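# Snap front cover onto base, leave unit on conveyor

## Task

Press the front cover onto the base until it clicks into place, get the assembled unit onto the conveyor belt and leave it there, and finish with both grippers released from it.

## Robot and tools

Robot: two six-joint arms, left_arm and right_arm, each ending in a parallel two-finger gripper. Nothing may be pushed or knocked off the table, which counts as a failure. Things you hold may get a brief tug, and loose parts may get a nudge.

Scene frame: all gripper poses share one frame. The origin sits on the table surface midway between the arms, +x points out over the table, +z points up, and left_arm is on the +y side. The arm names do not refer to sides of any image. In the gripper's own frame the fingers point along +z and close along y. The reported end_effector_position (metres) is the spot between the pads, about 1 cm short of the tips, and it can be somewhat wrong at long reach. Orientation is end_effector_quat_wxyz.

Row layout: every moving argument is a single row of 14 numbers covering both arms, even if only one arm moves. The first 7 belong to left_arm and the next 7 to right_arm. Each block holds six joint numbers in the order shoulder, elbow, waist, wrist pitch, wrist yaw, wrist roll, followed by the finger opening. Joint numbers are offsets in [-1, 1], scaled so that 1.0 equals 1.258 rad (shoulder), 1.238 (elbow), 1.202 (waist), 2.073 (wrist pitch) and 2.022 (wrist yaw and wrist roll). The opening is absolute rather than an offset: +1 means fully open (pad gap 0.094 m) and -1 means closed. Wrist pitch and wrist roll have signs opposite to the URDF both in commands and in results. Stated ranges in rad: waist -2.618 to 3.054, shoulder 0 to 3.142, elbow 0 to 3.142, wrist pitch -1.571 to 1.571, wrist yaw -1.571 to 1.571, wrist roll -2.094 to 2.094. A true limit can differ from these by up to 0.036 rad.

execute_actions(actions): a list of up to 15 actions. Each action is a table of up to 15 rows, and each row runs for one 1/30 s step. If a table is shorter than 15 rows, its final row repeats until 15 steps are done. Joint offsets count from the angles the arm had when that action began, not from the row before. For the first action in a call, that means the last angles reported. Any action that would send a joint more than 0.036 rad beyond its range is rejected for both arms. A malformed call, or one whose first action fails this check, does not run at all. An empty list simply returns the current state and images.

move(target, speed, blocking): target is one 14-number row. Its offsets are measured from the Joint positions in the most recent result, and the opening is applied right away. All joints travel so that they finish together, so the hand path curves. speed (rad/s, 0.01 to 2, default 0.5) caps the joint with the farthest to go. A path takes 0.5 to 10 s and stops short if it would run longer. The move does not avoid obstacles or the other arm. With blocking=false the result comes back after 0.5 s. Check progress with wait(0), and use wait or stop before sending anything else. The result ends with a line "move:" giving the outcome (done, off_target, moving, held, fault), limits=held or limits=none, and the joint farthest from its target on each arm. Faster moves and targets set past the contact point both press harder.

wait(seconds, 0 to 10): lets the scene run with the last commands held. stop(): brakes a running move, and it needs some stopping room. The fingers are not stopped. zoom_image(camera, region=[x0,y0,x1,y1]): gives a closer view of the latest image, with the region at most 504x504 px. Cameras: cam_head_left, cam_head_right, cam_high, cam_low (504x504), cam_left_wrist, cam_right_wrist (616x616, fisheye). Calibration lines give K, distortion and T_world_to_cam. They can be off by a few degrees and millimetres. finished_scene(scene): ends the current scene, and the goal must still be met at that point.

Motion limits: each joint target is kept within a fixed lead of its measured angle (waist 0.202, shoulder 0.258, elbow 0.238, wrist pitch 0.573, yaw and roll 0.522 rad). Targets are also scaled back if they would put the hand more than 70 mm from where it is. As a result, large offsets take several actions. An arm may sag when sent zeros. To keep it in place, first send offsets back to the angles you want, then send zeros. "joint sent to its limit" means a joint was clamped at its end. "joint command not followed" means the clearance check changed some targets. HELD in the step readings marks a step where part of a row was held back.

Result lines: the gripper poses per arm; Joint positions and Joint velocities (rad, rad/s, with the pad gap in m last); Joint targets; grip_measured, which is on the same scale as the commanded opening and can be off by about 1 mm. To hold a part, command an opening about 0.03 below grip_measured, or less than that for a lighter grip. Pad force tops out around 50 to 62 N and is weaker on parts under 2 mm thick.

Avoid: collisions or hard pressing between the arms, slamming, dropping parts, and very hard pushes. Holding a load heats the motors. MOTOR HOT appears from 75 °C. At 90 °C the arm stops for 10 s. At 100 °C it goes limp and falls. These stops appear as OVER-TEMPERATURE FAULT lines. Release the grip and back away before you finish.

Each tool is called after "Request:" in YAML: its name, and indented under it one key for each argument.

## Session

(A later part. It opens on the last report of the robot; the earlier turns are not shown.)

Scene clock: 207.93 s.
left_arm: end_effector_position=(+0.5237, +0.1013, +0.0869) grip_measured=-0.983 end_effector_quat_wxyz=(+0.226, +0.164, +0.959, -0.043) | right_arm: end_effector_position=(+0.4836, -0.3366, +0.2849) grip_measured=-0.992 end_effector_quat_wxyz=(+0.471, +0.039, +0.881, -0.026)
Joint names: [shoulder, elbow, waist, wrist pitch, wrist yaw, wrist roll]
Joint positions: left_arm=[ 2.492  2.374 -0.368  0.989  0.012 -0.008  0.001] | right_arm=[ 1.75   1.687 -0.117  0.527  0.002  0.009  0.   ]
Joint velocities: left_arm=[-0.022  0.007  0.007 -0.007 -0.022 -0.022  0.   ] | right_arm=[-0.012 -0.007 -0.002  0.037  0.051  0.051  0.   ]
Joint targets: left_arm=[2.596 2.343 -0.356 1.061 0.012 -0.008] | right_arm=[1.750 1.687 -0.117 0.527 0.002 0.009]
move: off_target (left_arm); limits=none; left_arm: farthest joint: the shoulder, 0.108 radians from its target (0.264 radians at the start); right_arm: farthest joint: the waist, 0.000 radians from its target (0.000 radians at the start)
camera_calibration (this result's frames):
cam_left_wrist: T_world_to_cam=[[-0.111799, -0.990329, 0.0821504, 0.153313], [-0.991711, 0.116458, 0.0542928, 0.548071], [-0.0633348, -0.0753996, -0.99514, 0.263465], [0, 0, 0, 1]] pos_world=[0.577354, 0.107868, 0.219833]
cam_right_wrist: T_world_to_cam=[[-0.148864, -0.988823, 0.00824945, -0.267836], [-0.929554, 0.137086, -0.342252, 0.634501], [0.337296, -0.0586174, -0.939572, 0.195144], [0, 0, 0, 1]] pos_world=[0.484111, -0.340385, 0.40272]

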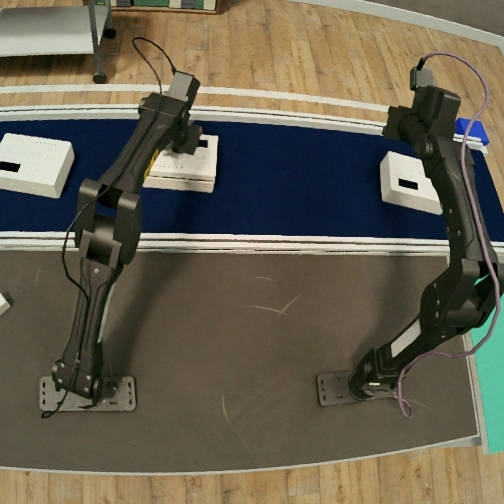

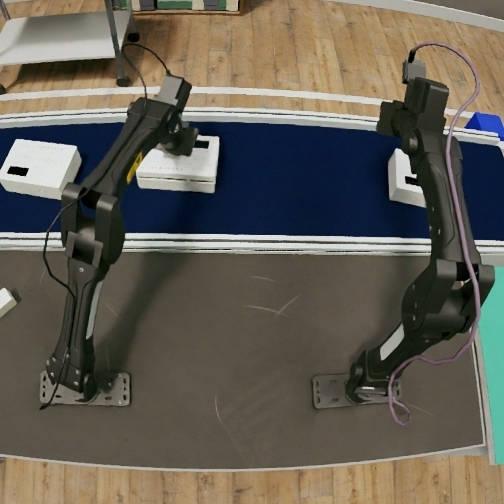

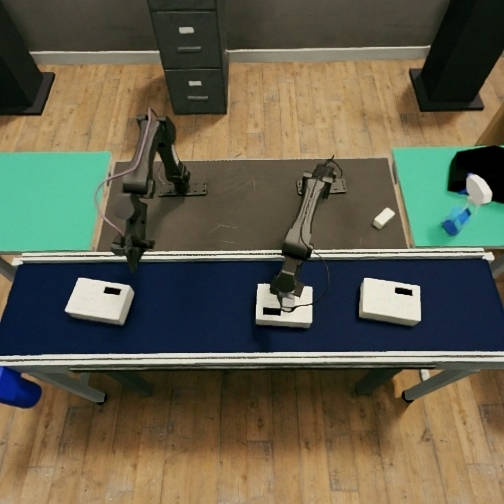

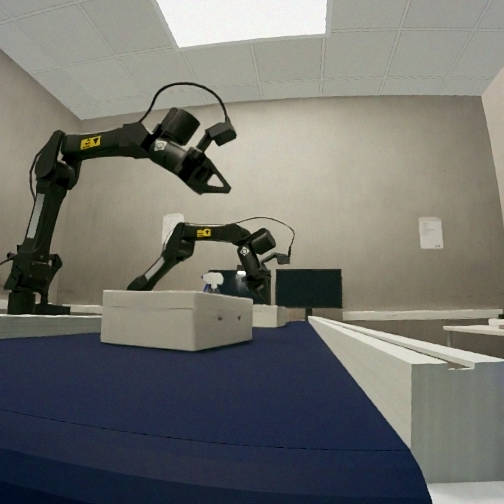

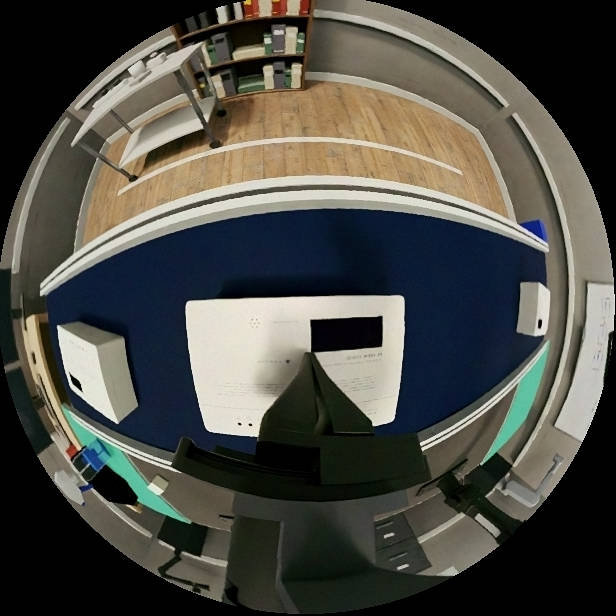

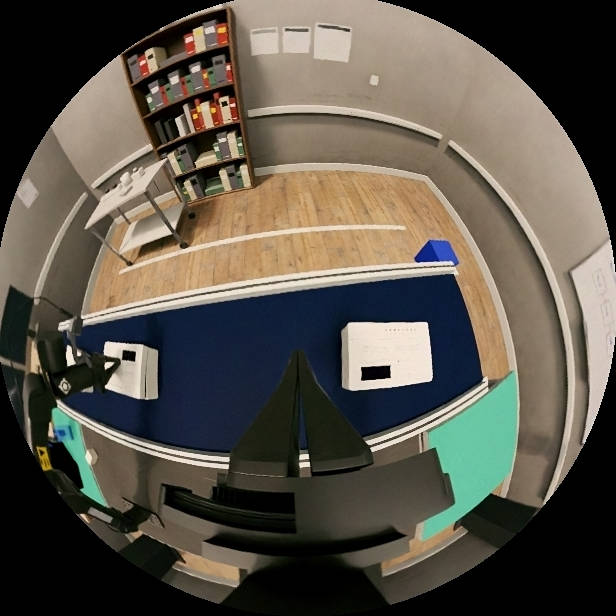

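Request:
move:
  target: [-0.03,0.1,0,0.165,0,0,-1, 0,0,0,0,0,0,-1]
  speed: 0.3

Request:
move:
  target: [0.2,0,0,0.02,0,0,-1, 0,0,0,0,0,0,-1]
  speed: 0.12

Request:
zoom_image:
  camera: "cam_head_right"
  region: [115,125,235,215]

Scene clock: 215.03 s.
left_arm: end_effector_position=(+0.4674, +0.1205, +0.0932) grip_measured=-0.983 end_effector_quat_wxyz=(+0.113, +0.167, +0.979, -0.024) | right_arm: end_effector_position=(+0.4836, -0.3366, +0.2849) grip_measured=-0.992 end_effector_quat_wxyz=(+0.471, +0.039, +0.881, -0.026)
Joint names: [shoulder, elbow, waist, wrist pitch, wrist yaw, wrist roll]
Joint positions: left_arm=[ 2.487  2.469 -0.368  1.322  0.012 -0.008  0.001] | right_arm=[ 1.75   1.687 -0.117  0.527  0.002  0.009  0.   ]
Joint velocities: left_arm=[-0.002 -0.017 -0.017  0.051  0.037  0.007 -0.001] | right_arm=[-0.002 -0.002 -0.002  0.022  0.066  0.037 -0.   ]
Joint targets: left_arm=[2.454 2.498 -0.368 1.331 0.012 -0.008] | right_arm=[1.750 1.687 -0.117 0.527 0.002 0.009]
move: off_target (left_arm); limits=none; left_arm: farthest joint: the shoulder, 0.033 radians from its target (0.038 radians at the start); right_arm: farthest joint: the waist, 0.000 radians from its target (0.000 radians at the start)
camera_calibration (this result's frames):
cam_left_wrist: T_world_to_cam=[[-0.0992903, -0.994585, 0.0307066, 0.16494], [-0.954843, 0.103916, 0.278345, 0.45302], [-0.280029, -0.00168296, -0.95999, 0.356717], [0, 0, 0, 1]] pos_world=[0.548831, 0.117571, 0.211285]
cam_right_wrist: T_world_to_cam=[[-0.148864, -0.988823, 0.00824945, -0.267836], [-0.929554, 0.137086, -0.342252, 0.634501], [0.337296, -0.0586174, -0.939572, 0.195144], [0, 0, 0, 1]] pos_world=[0.484111, -0.340385, 0.40272]

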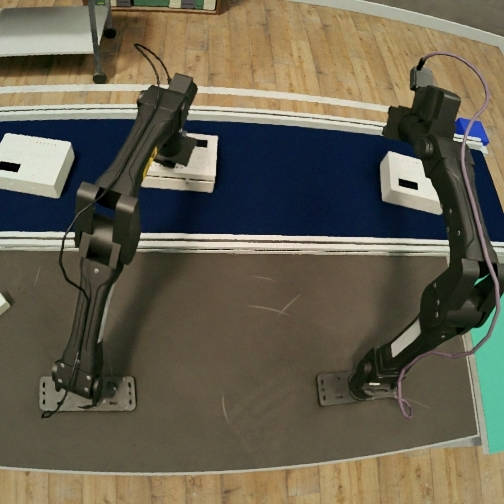

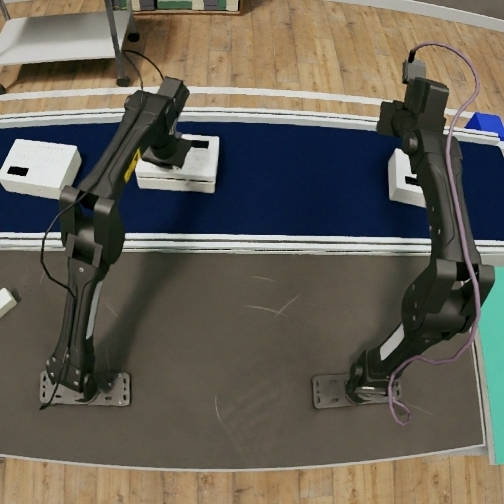

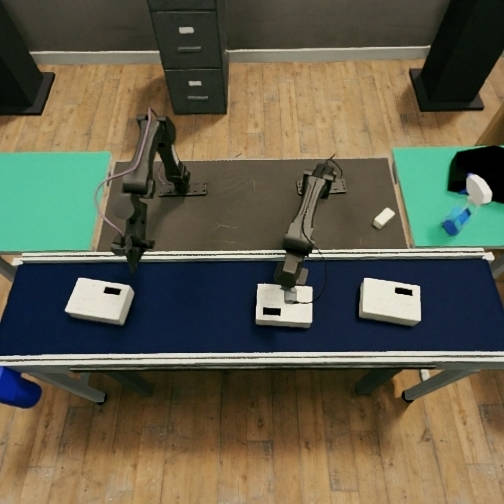

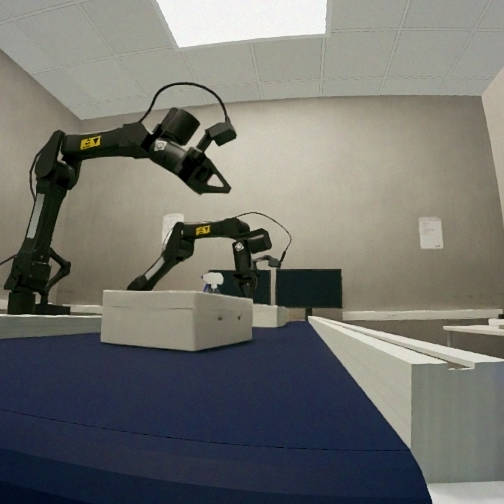

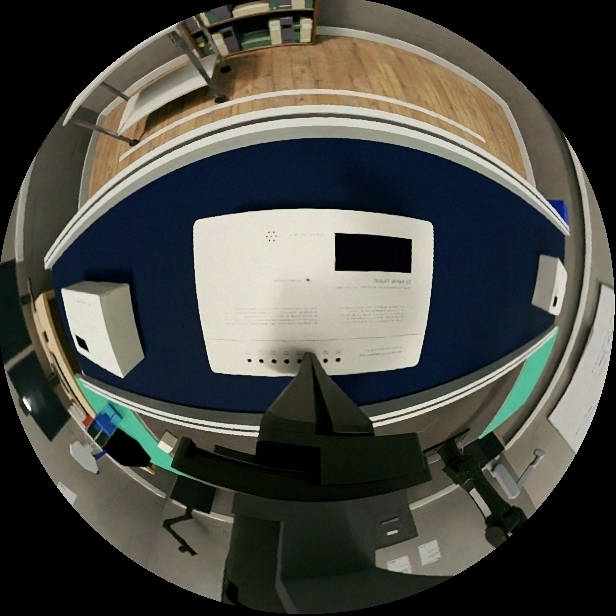

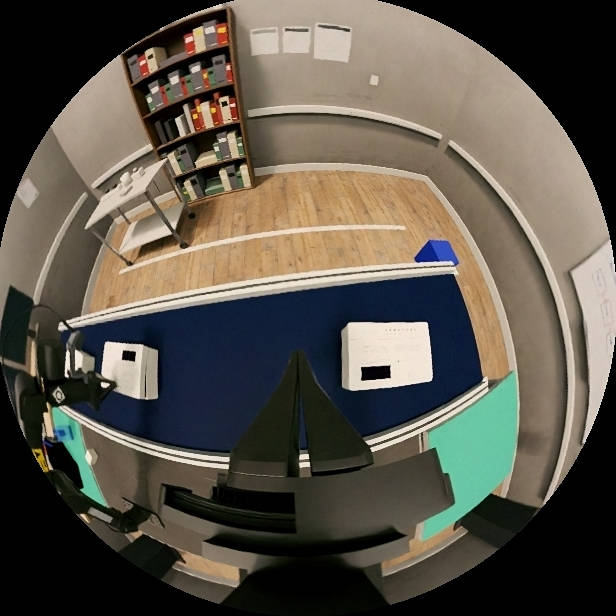

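Scene clock: 217.40 s.
left_arm: end_effector_position=(+0.4680, +0.1203, +0.0800) grip_measured=-0.985 end_effector_quat_wxyz=(+0.097, +0.167, +0.981, -0.022) | right_arm: end_effector_position=(+0.4836, -0.3366, +0.2849) grip_measured=-0.992 end_effector_quat_wxyz=(+0.471, +0.039, +0.881, -0.026)
Joint names: [shoulder, elbow, waist, wrist pitch, wrist yaw, wrist roll]
Joint positions: left_arm=[ 2.542  2.526 -0.368  1.355  0.012 -0.008  0.001] | right_arm=[ 1.75   1.687 -0.117  0.527  0.002  0.009  0.   ]
Joint velocities: left_arm=[-0.007  0.007 -0.012 -0.081  0.007  0.037 -0.   ] | right_arm=[ 0.007  0.002 -0.012 -0.037 -0.007 -0.051 -0.001]
Joint targets: left_arm=[2.665 2.491 -0.368 1.360 0.012 -0.008] | right_arm=[1.750 1.687 -0.117 0.527 0.002 0.009]
move: off_target (left_arm); limits=none; left_arm: farthest joint: the shoulder, 0.196 radians from its target (0.252 radians at the start); right_arm: farthest joint: the waist, 0.000 radians from its target (0.000 radians at the start)
camera_calibration (this result's frames):
cam_left_wrist: T_world_to_cam=[[-0.0984689, -0.994864, 0.0234399, 0.165415], [-0.945945, 0.100889, 0.308236, 0.451187], [-0.309018, 0.00817883, -0.951021, 0.355864], [0, 0, 0, 1]] pos_world=[0.553055, 0.116135, 0.195484]
cam_right_wrist: T_world_to_cam=[[-0.148864, -0.988823, 0.00824945, -0.267836], [-0.929554, 0.137086, -0.342252, 0.634501], [0.337296, -0.0586174, -0.939572, 0.195144], [0, 0, 0, 1]] pos_world=[0.484111, -0.340385, 0.40272]

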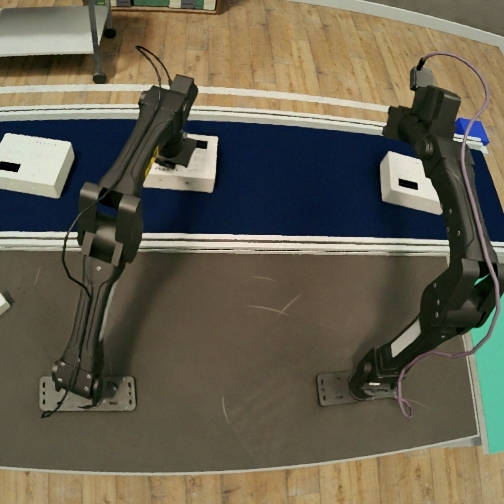

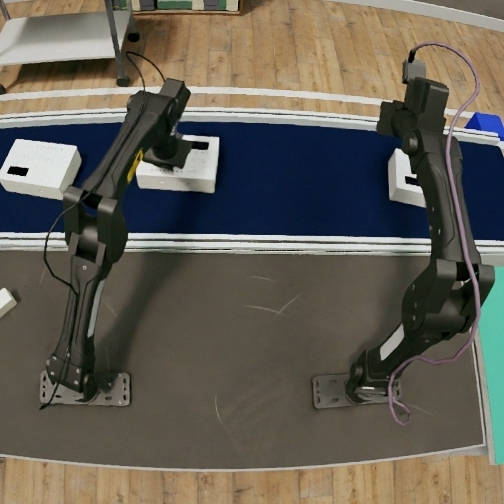

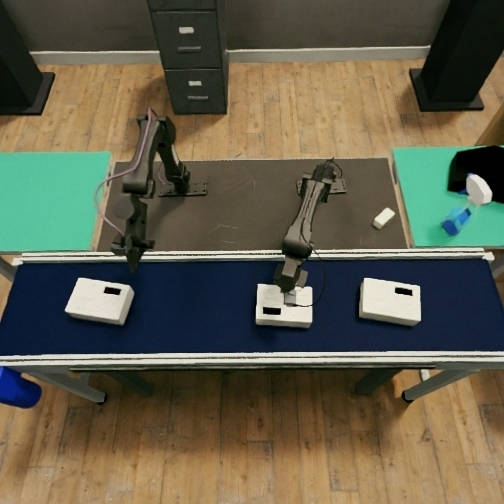

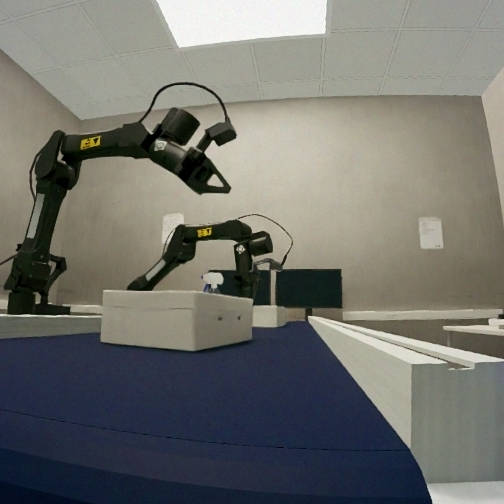

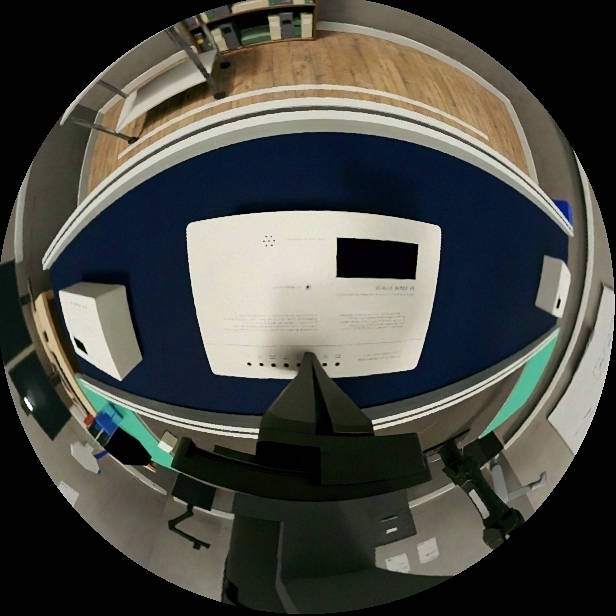

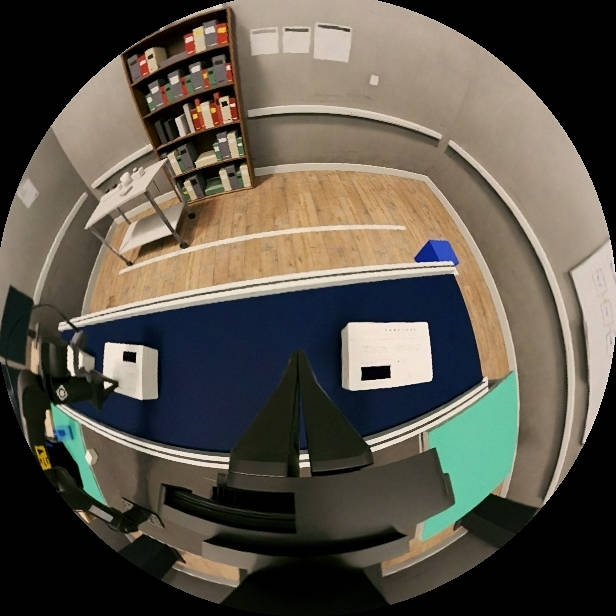

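Region (115, 125, 235, 215) of cam_head_right's 504x504 image, scaled by 4.200, with more detail than that image has; it fills the top 378 rows of this view, and the rest is white.

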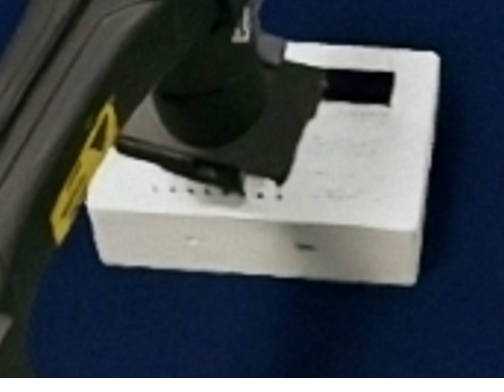

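Near side snapped. One more press toward the far side, then lift.

Request:
move:
  target: [0,0,0.05,-0.15,0,0,-1, 0,0,0,0,0,0,-1]
  speed: 0.3

Request:
move:
  target: [0.16,0,0,0.02,0,0,-1, 0,0,0,0,0,0,-1]
  speed: 0.12

Request:
move:
  target: [-0.15,0,0.2,0,0,0,-1, 0,0,0,0,0,0,-1]
  speed: 0.3

Request:
zoom_image:
  camera: "cam_low"
  region: [230,280,310,335]

Scene clock: 224.67 s.
left_arm: end_effector_position=(+0.5417, +0.1293, +0.1003) grip_measured=-0.985 end_effector_quat_wxyz=(+0.236, +0.138, +0.961, -0.038) | right_arm: end_effector_position=(+0.4836, -0.3366, +0.2849) grip_measured=-0.992 end_effector_quat_wxyz=(+0.471, +0.039, +0.881, -0.026)
Joint names: [shoulder, elbow, waist, wrist pitch, wrist yaw, wrist roll]
Joint positions: left_arm=[ 2.55   2.527 -0.314  1.066  0.012 -0.008  0.001] | right_arm=[ 1.75   1.687 -0.117  0.527  0.002  0.009  0.   ]
Joint velocities: left_arm=[ 0.002 -0.007 -0.017  0.022 -0.022  0.051  0.   ] | right_arm=[-0.012 -0.002  0.002 -0.037  0.051  0.022 -0.001]
Joint targets: left_arm=[2.542 2.526 -0.307 1.044 0.012 -0.008] | right_arm=[1.750 1.687 -0.117 0.527 0.002 0.009]
move: off_target (left_arm); limits=none; left_arm: farthest joint: the wrist pitch, 0.022 radians from its target (0.312 radians at the start); right_arm: farthest joint: the waist, 0.000 radians from its target (0.000 radians at the start)
camera_calibration (this result's frames):
cam_left_wrist: T_world_to_cam=[[-0.0598771, -0.994491, 0.0860386, 0.153957], [-0.997337, 0.0631982, 0.0364064, 0.573717], [-0.0416433, -0.0836295, -0.995626, 0.269336], [0, 0, 0, 1]] pos_world=[0.592623, 0.139375, 0.234025]
cam_right_wrist: T_world_to_cam=[[-0.148864, -0.988823, 0.00824945, -0.267836], [-0.929554, 0.137086, -0.342252, 0.634501], [0.337296, -0.0586174, -0.939572, 0.195144], [0, 0, 0, 1]] pos_world=[0.484111, -0.340385, 0.40272]

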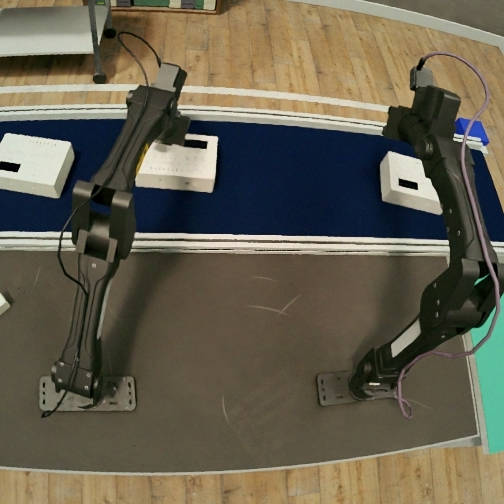

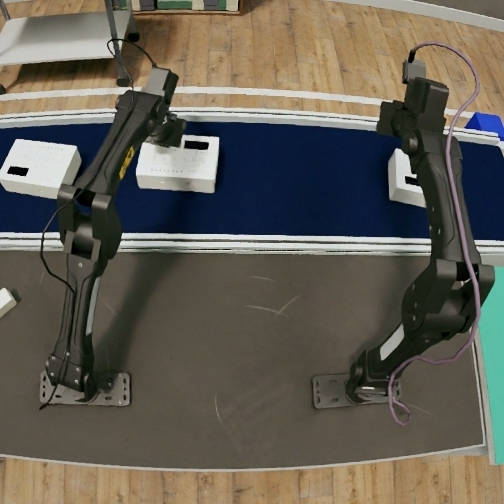

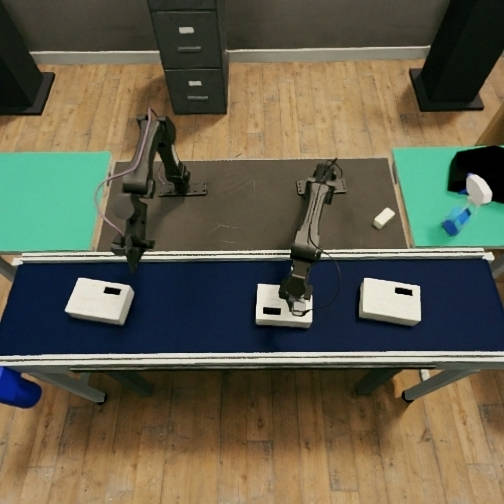

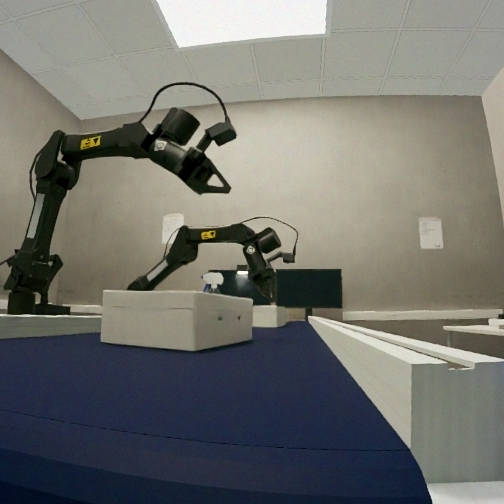

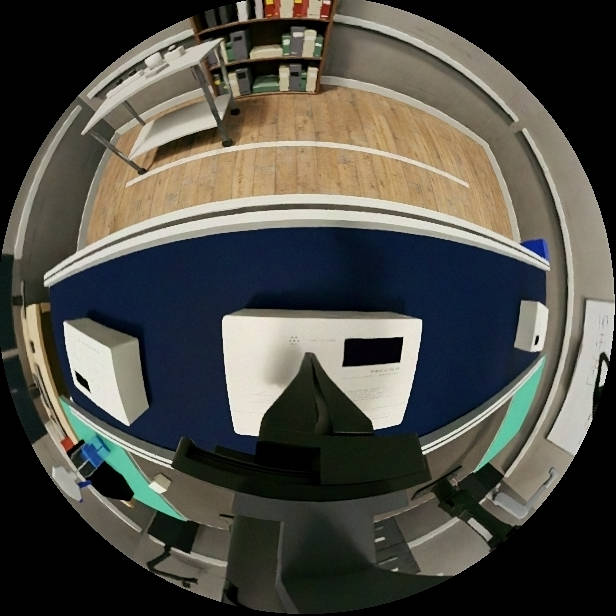

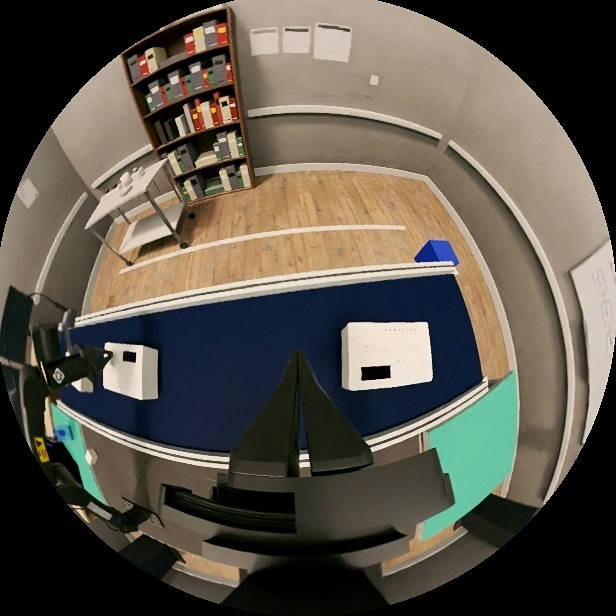

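Scene clock: 227.00 s.
left_arm: end_effector_position=(+0.5546, +0.1257, +0.0840) grip_measured=-0.985 end_effector_quat_wxyz=(+0.245, +0.138, +0.959, -0.039) | right_arm: end_effector_position=(+0.4836, -0.3366, +0.2849) grip_measured=-0.992 end_effector_quat_wxyz=(+0.471, +0.039, +0.881, -0.026)
Joint names: [shoulder, elbow, waist, wrist pitch, wrist yaw, wrist roll]
Joint positions: left_arm=[ 2.609  2.566 -0.314  1.027  0.012 -0.008  0.001] | right_arm=[ 1.75   1.687 -0.117  0.527  0.002  0.009  0.   ]
Joint velocities: left_arm=[-0.002  0.002 -0.012 -0.022 -0.022  0.022 -0.   ] | right_arm=[ 0.002  0.007  0.012  0.007  0.007  0.051 -0.001]
Joint targets: left_arm=[2.713 2.538 -0.314 1.086 0.012 -0.008] | right_arm=[1.750 1.687 -0.117 0.527 0.002 0.009]
move: off_target (left_arm); limits=none; left_arm: farthest joint: the shoulder, 0.142 radians from its target (0.201 radians at the start); right_arm: farthest joint: the waist, 0.000 radians from its target (0.000 radians at the start)
camera_calibration (this result's frames):
cam_left_wrist: T_world_to_cam=[[-0.0613948, -0.994064, 0.0898178, 0.152999], [-0.997814, 0.0633324, 0.0188808, 0.589096], [-0.024457, -0.0884623, -0.995779, 0.244453], [0, 0, 0, 1]] pos_world=[0.60318, 0.136407, 0.218557]
cam_right_wrist: T_world_to_cam=[[-0.148864, -0.988823, 0.00824945, -0.267836], [-0.929554, 0.137086, -0.342252, 0.634501], [0.337296, -0.0586174, -0.939572, 0.195144], [0, 0, 0, 1]] pos_world=[0.484111, -0.340385, 0.40272]

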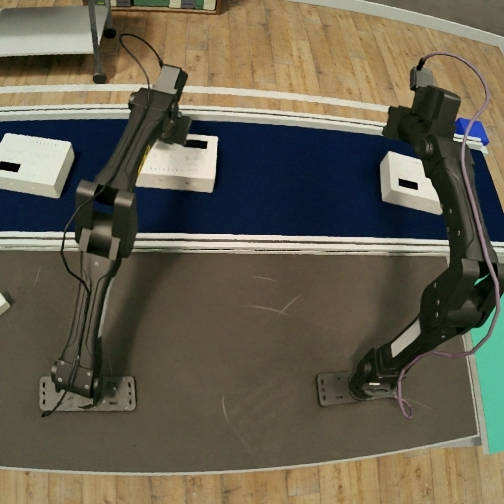

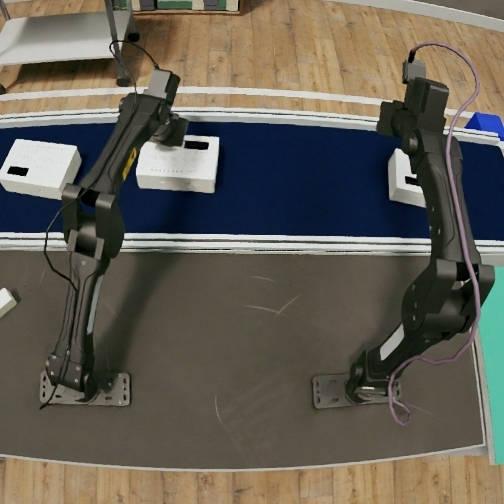

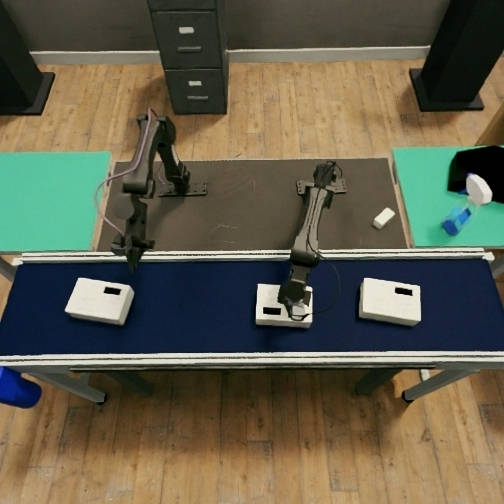

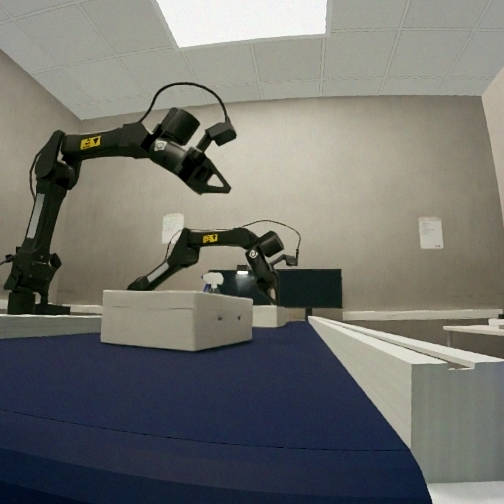

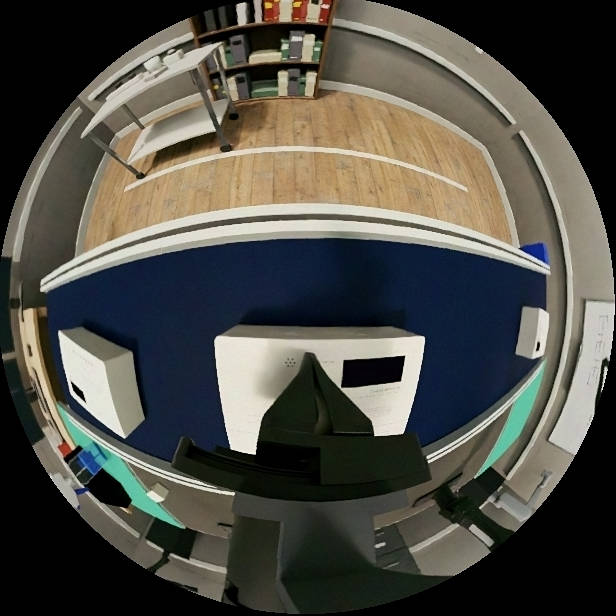

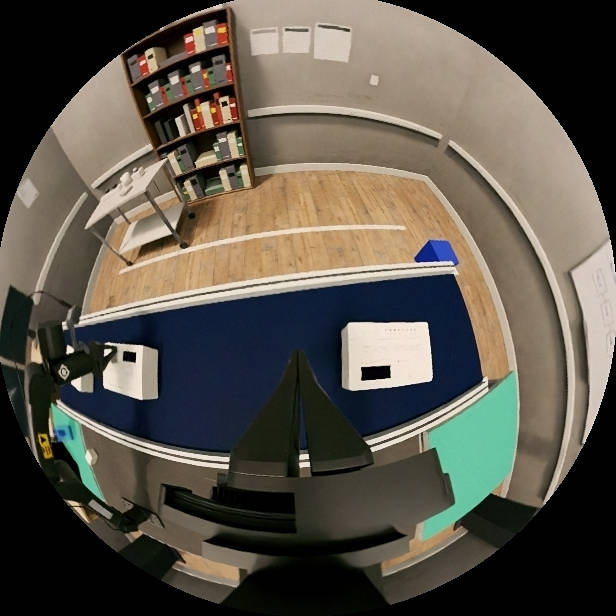

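Scene clock: 228.20 s.
left_arm: end_effector_position=(+0.5750, +0.2726, +0.1834) grip_measured=-0.985 end_effector_quat_wxyz=(+0.328, +0.021, +0.945, -0.011) | right_arm: end_effector_position=(+0.4836, -0.3366, +0.2849) grip_measured=-0.992 end_effector_quat_wxyz=(+0.471, +0.039, +0.881, -0.026)
Joint names: [shoulder, elbow, waist, wrist pitch, wrist yaw, wrist roll]
Joint positions: left_arm=[ 2.443  2.568 -0.07   1.028  0.016 -0.008  0.001] | right_arm=[ 1.75   1.687 -0.117  0.527  0.002  0.009  0.   ]
Joint velocities: left_arm=[-0.017  0.002 -0.007  0.066 -0.022  0.051 -0.001] | right_arm=[ 0.017 -0.002 -0.007  0.007 -0.051  0.051 -0.001]
Joint targets: left_arm=[2.421 2.566 -0.074 1.027 0.012 -0.008] | right_arm=[1.750 1.687 -0.117 0.527 0.002 0.009]
move: off_target (left_arm); limits=none; left_arm: farthest joint: the shoulder, 0.022 radians from its target (0.189 radians at the start); right_arm: farthest joint: the waist, 0.000 radians from its target (0.000 radians at the start)
camera_calibration (this result's frames):
cam_left_wrist: T_world_to_cam=[[0.160189, -0.978959, 0.126407, 0.153139], [-0.973565, -0.177817, -0.14336, 0.679825], [0.162821, -0.1001, -0.981565, 0.249792], [0, 0, 0, 1]] pos_world=[0.596651, 0.295805, 0.323289]
cam_right_wrist: T_world_to_cam=[[-0.148864, -0.988823, 0.00824945, -0.267836], [-0.929554, 0.137086, -0.342252, 0.634501], [0.337296, -0.0586174, -0.939572, 0.195144], [0, 0, 0, 1]] pos_world=[0.484111, -0.340385, 0.40272]

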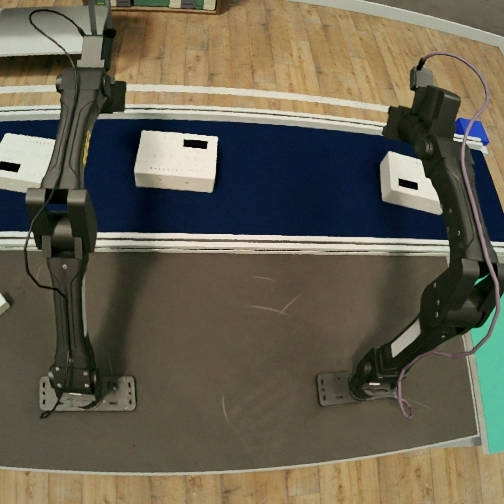

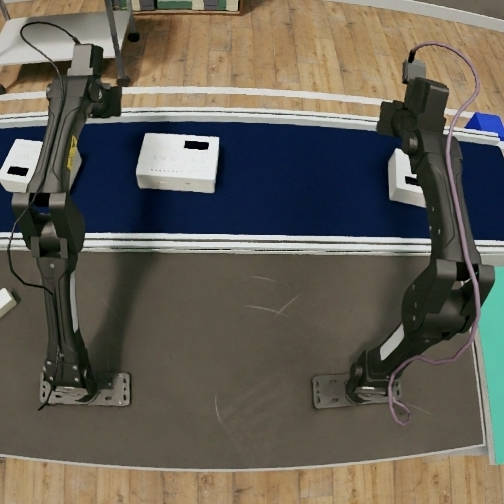

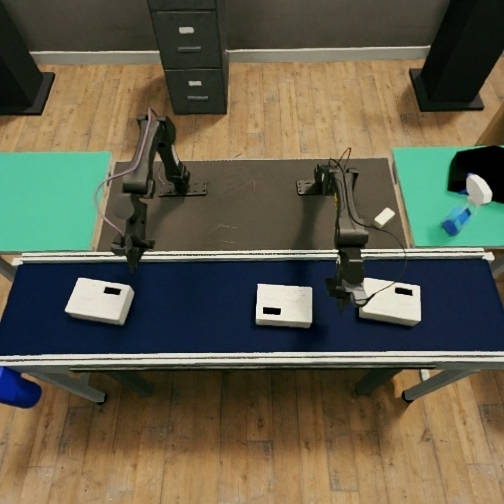

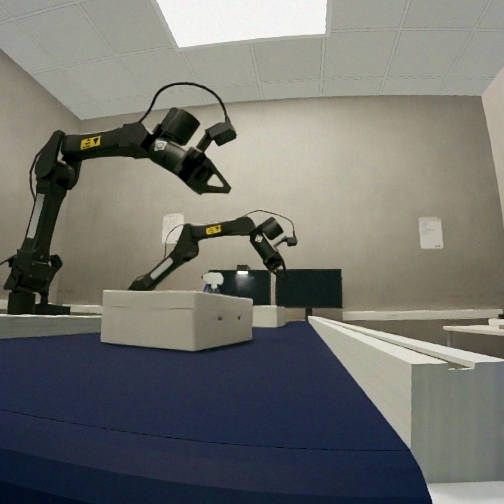

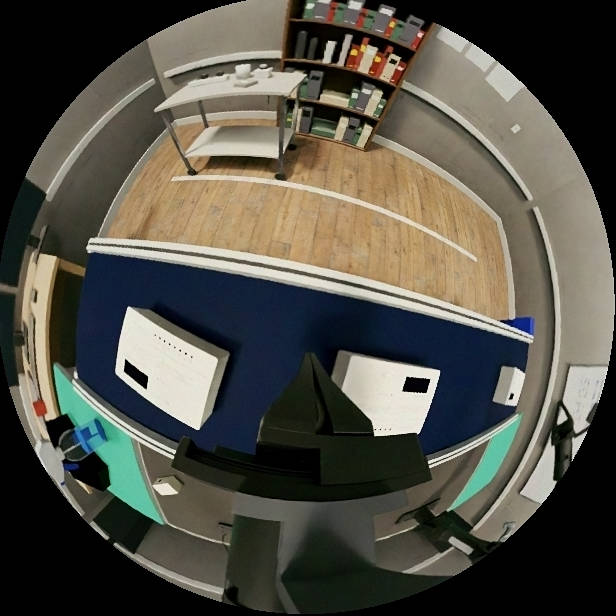

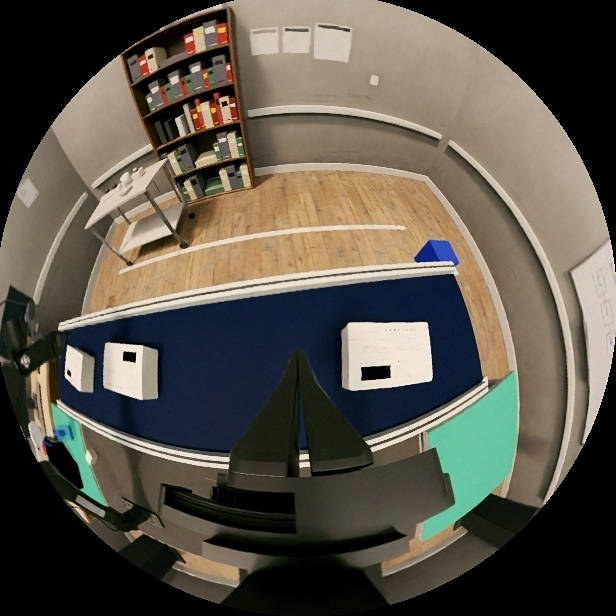

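Region (230, 280, 310, 335) of cam_low's 504x504 image, scaled by 6.300, with more detail than that image has; it fills the top 346 rows of this view, and the rest is white.

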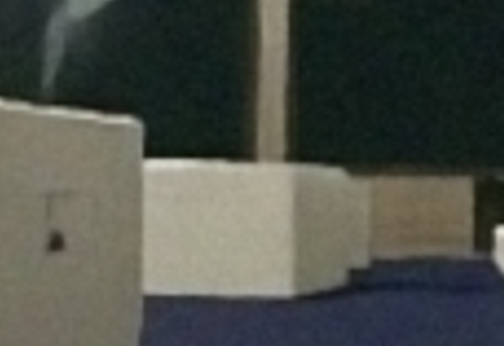

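Request:
finished_scene:
  scene: 1

The scene is finished: the task was done.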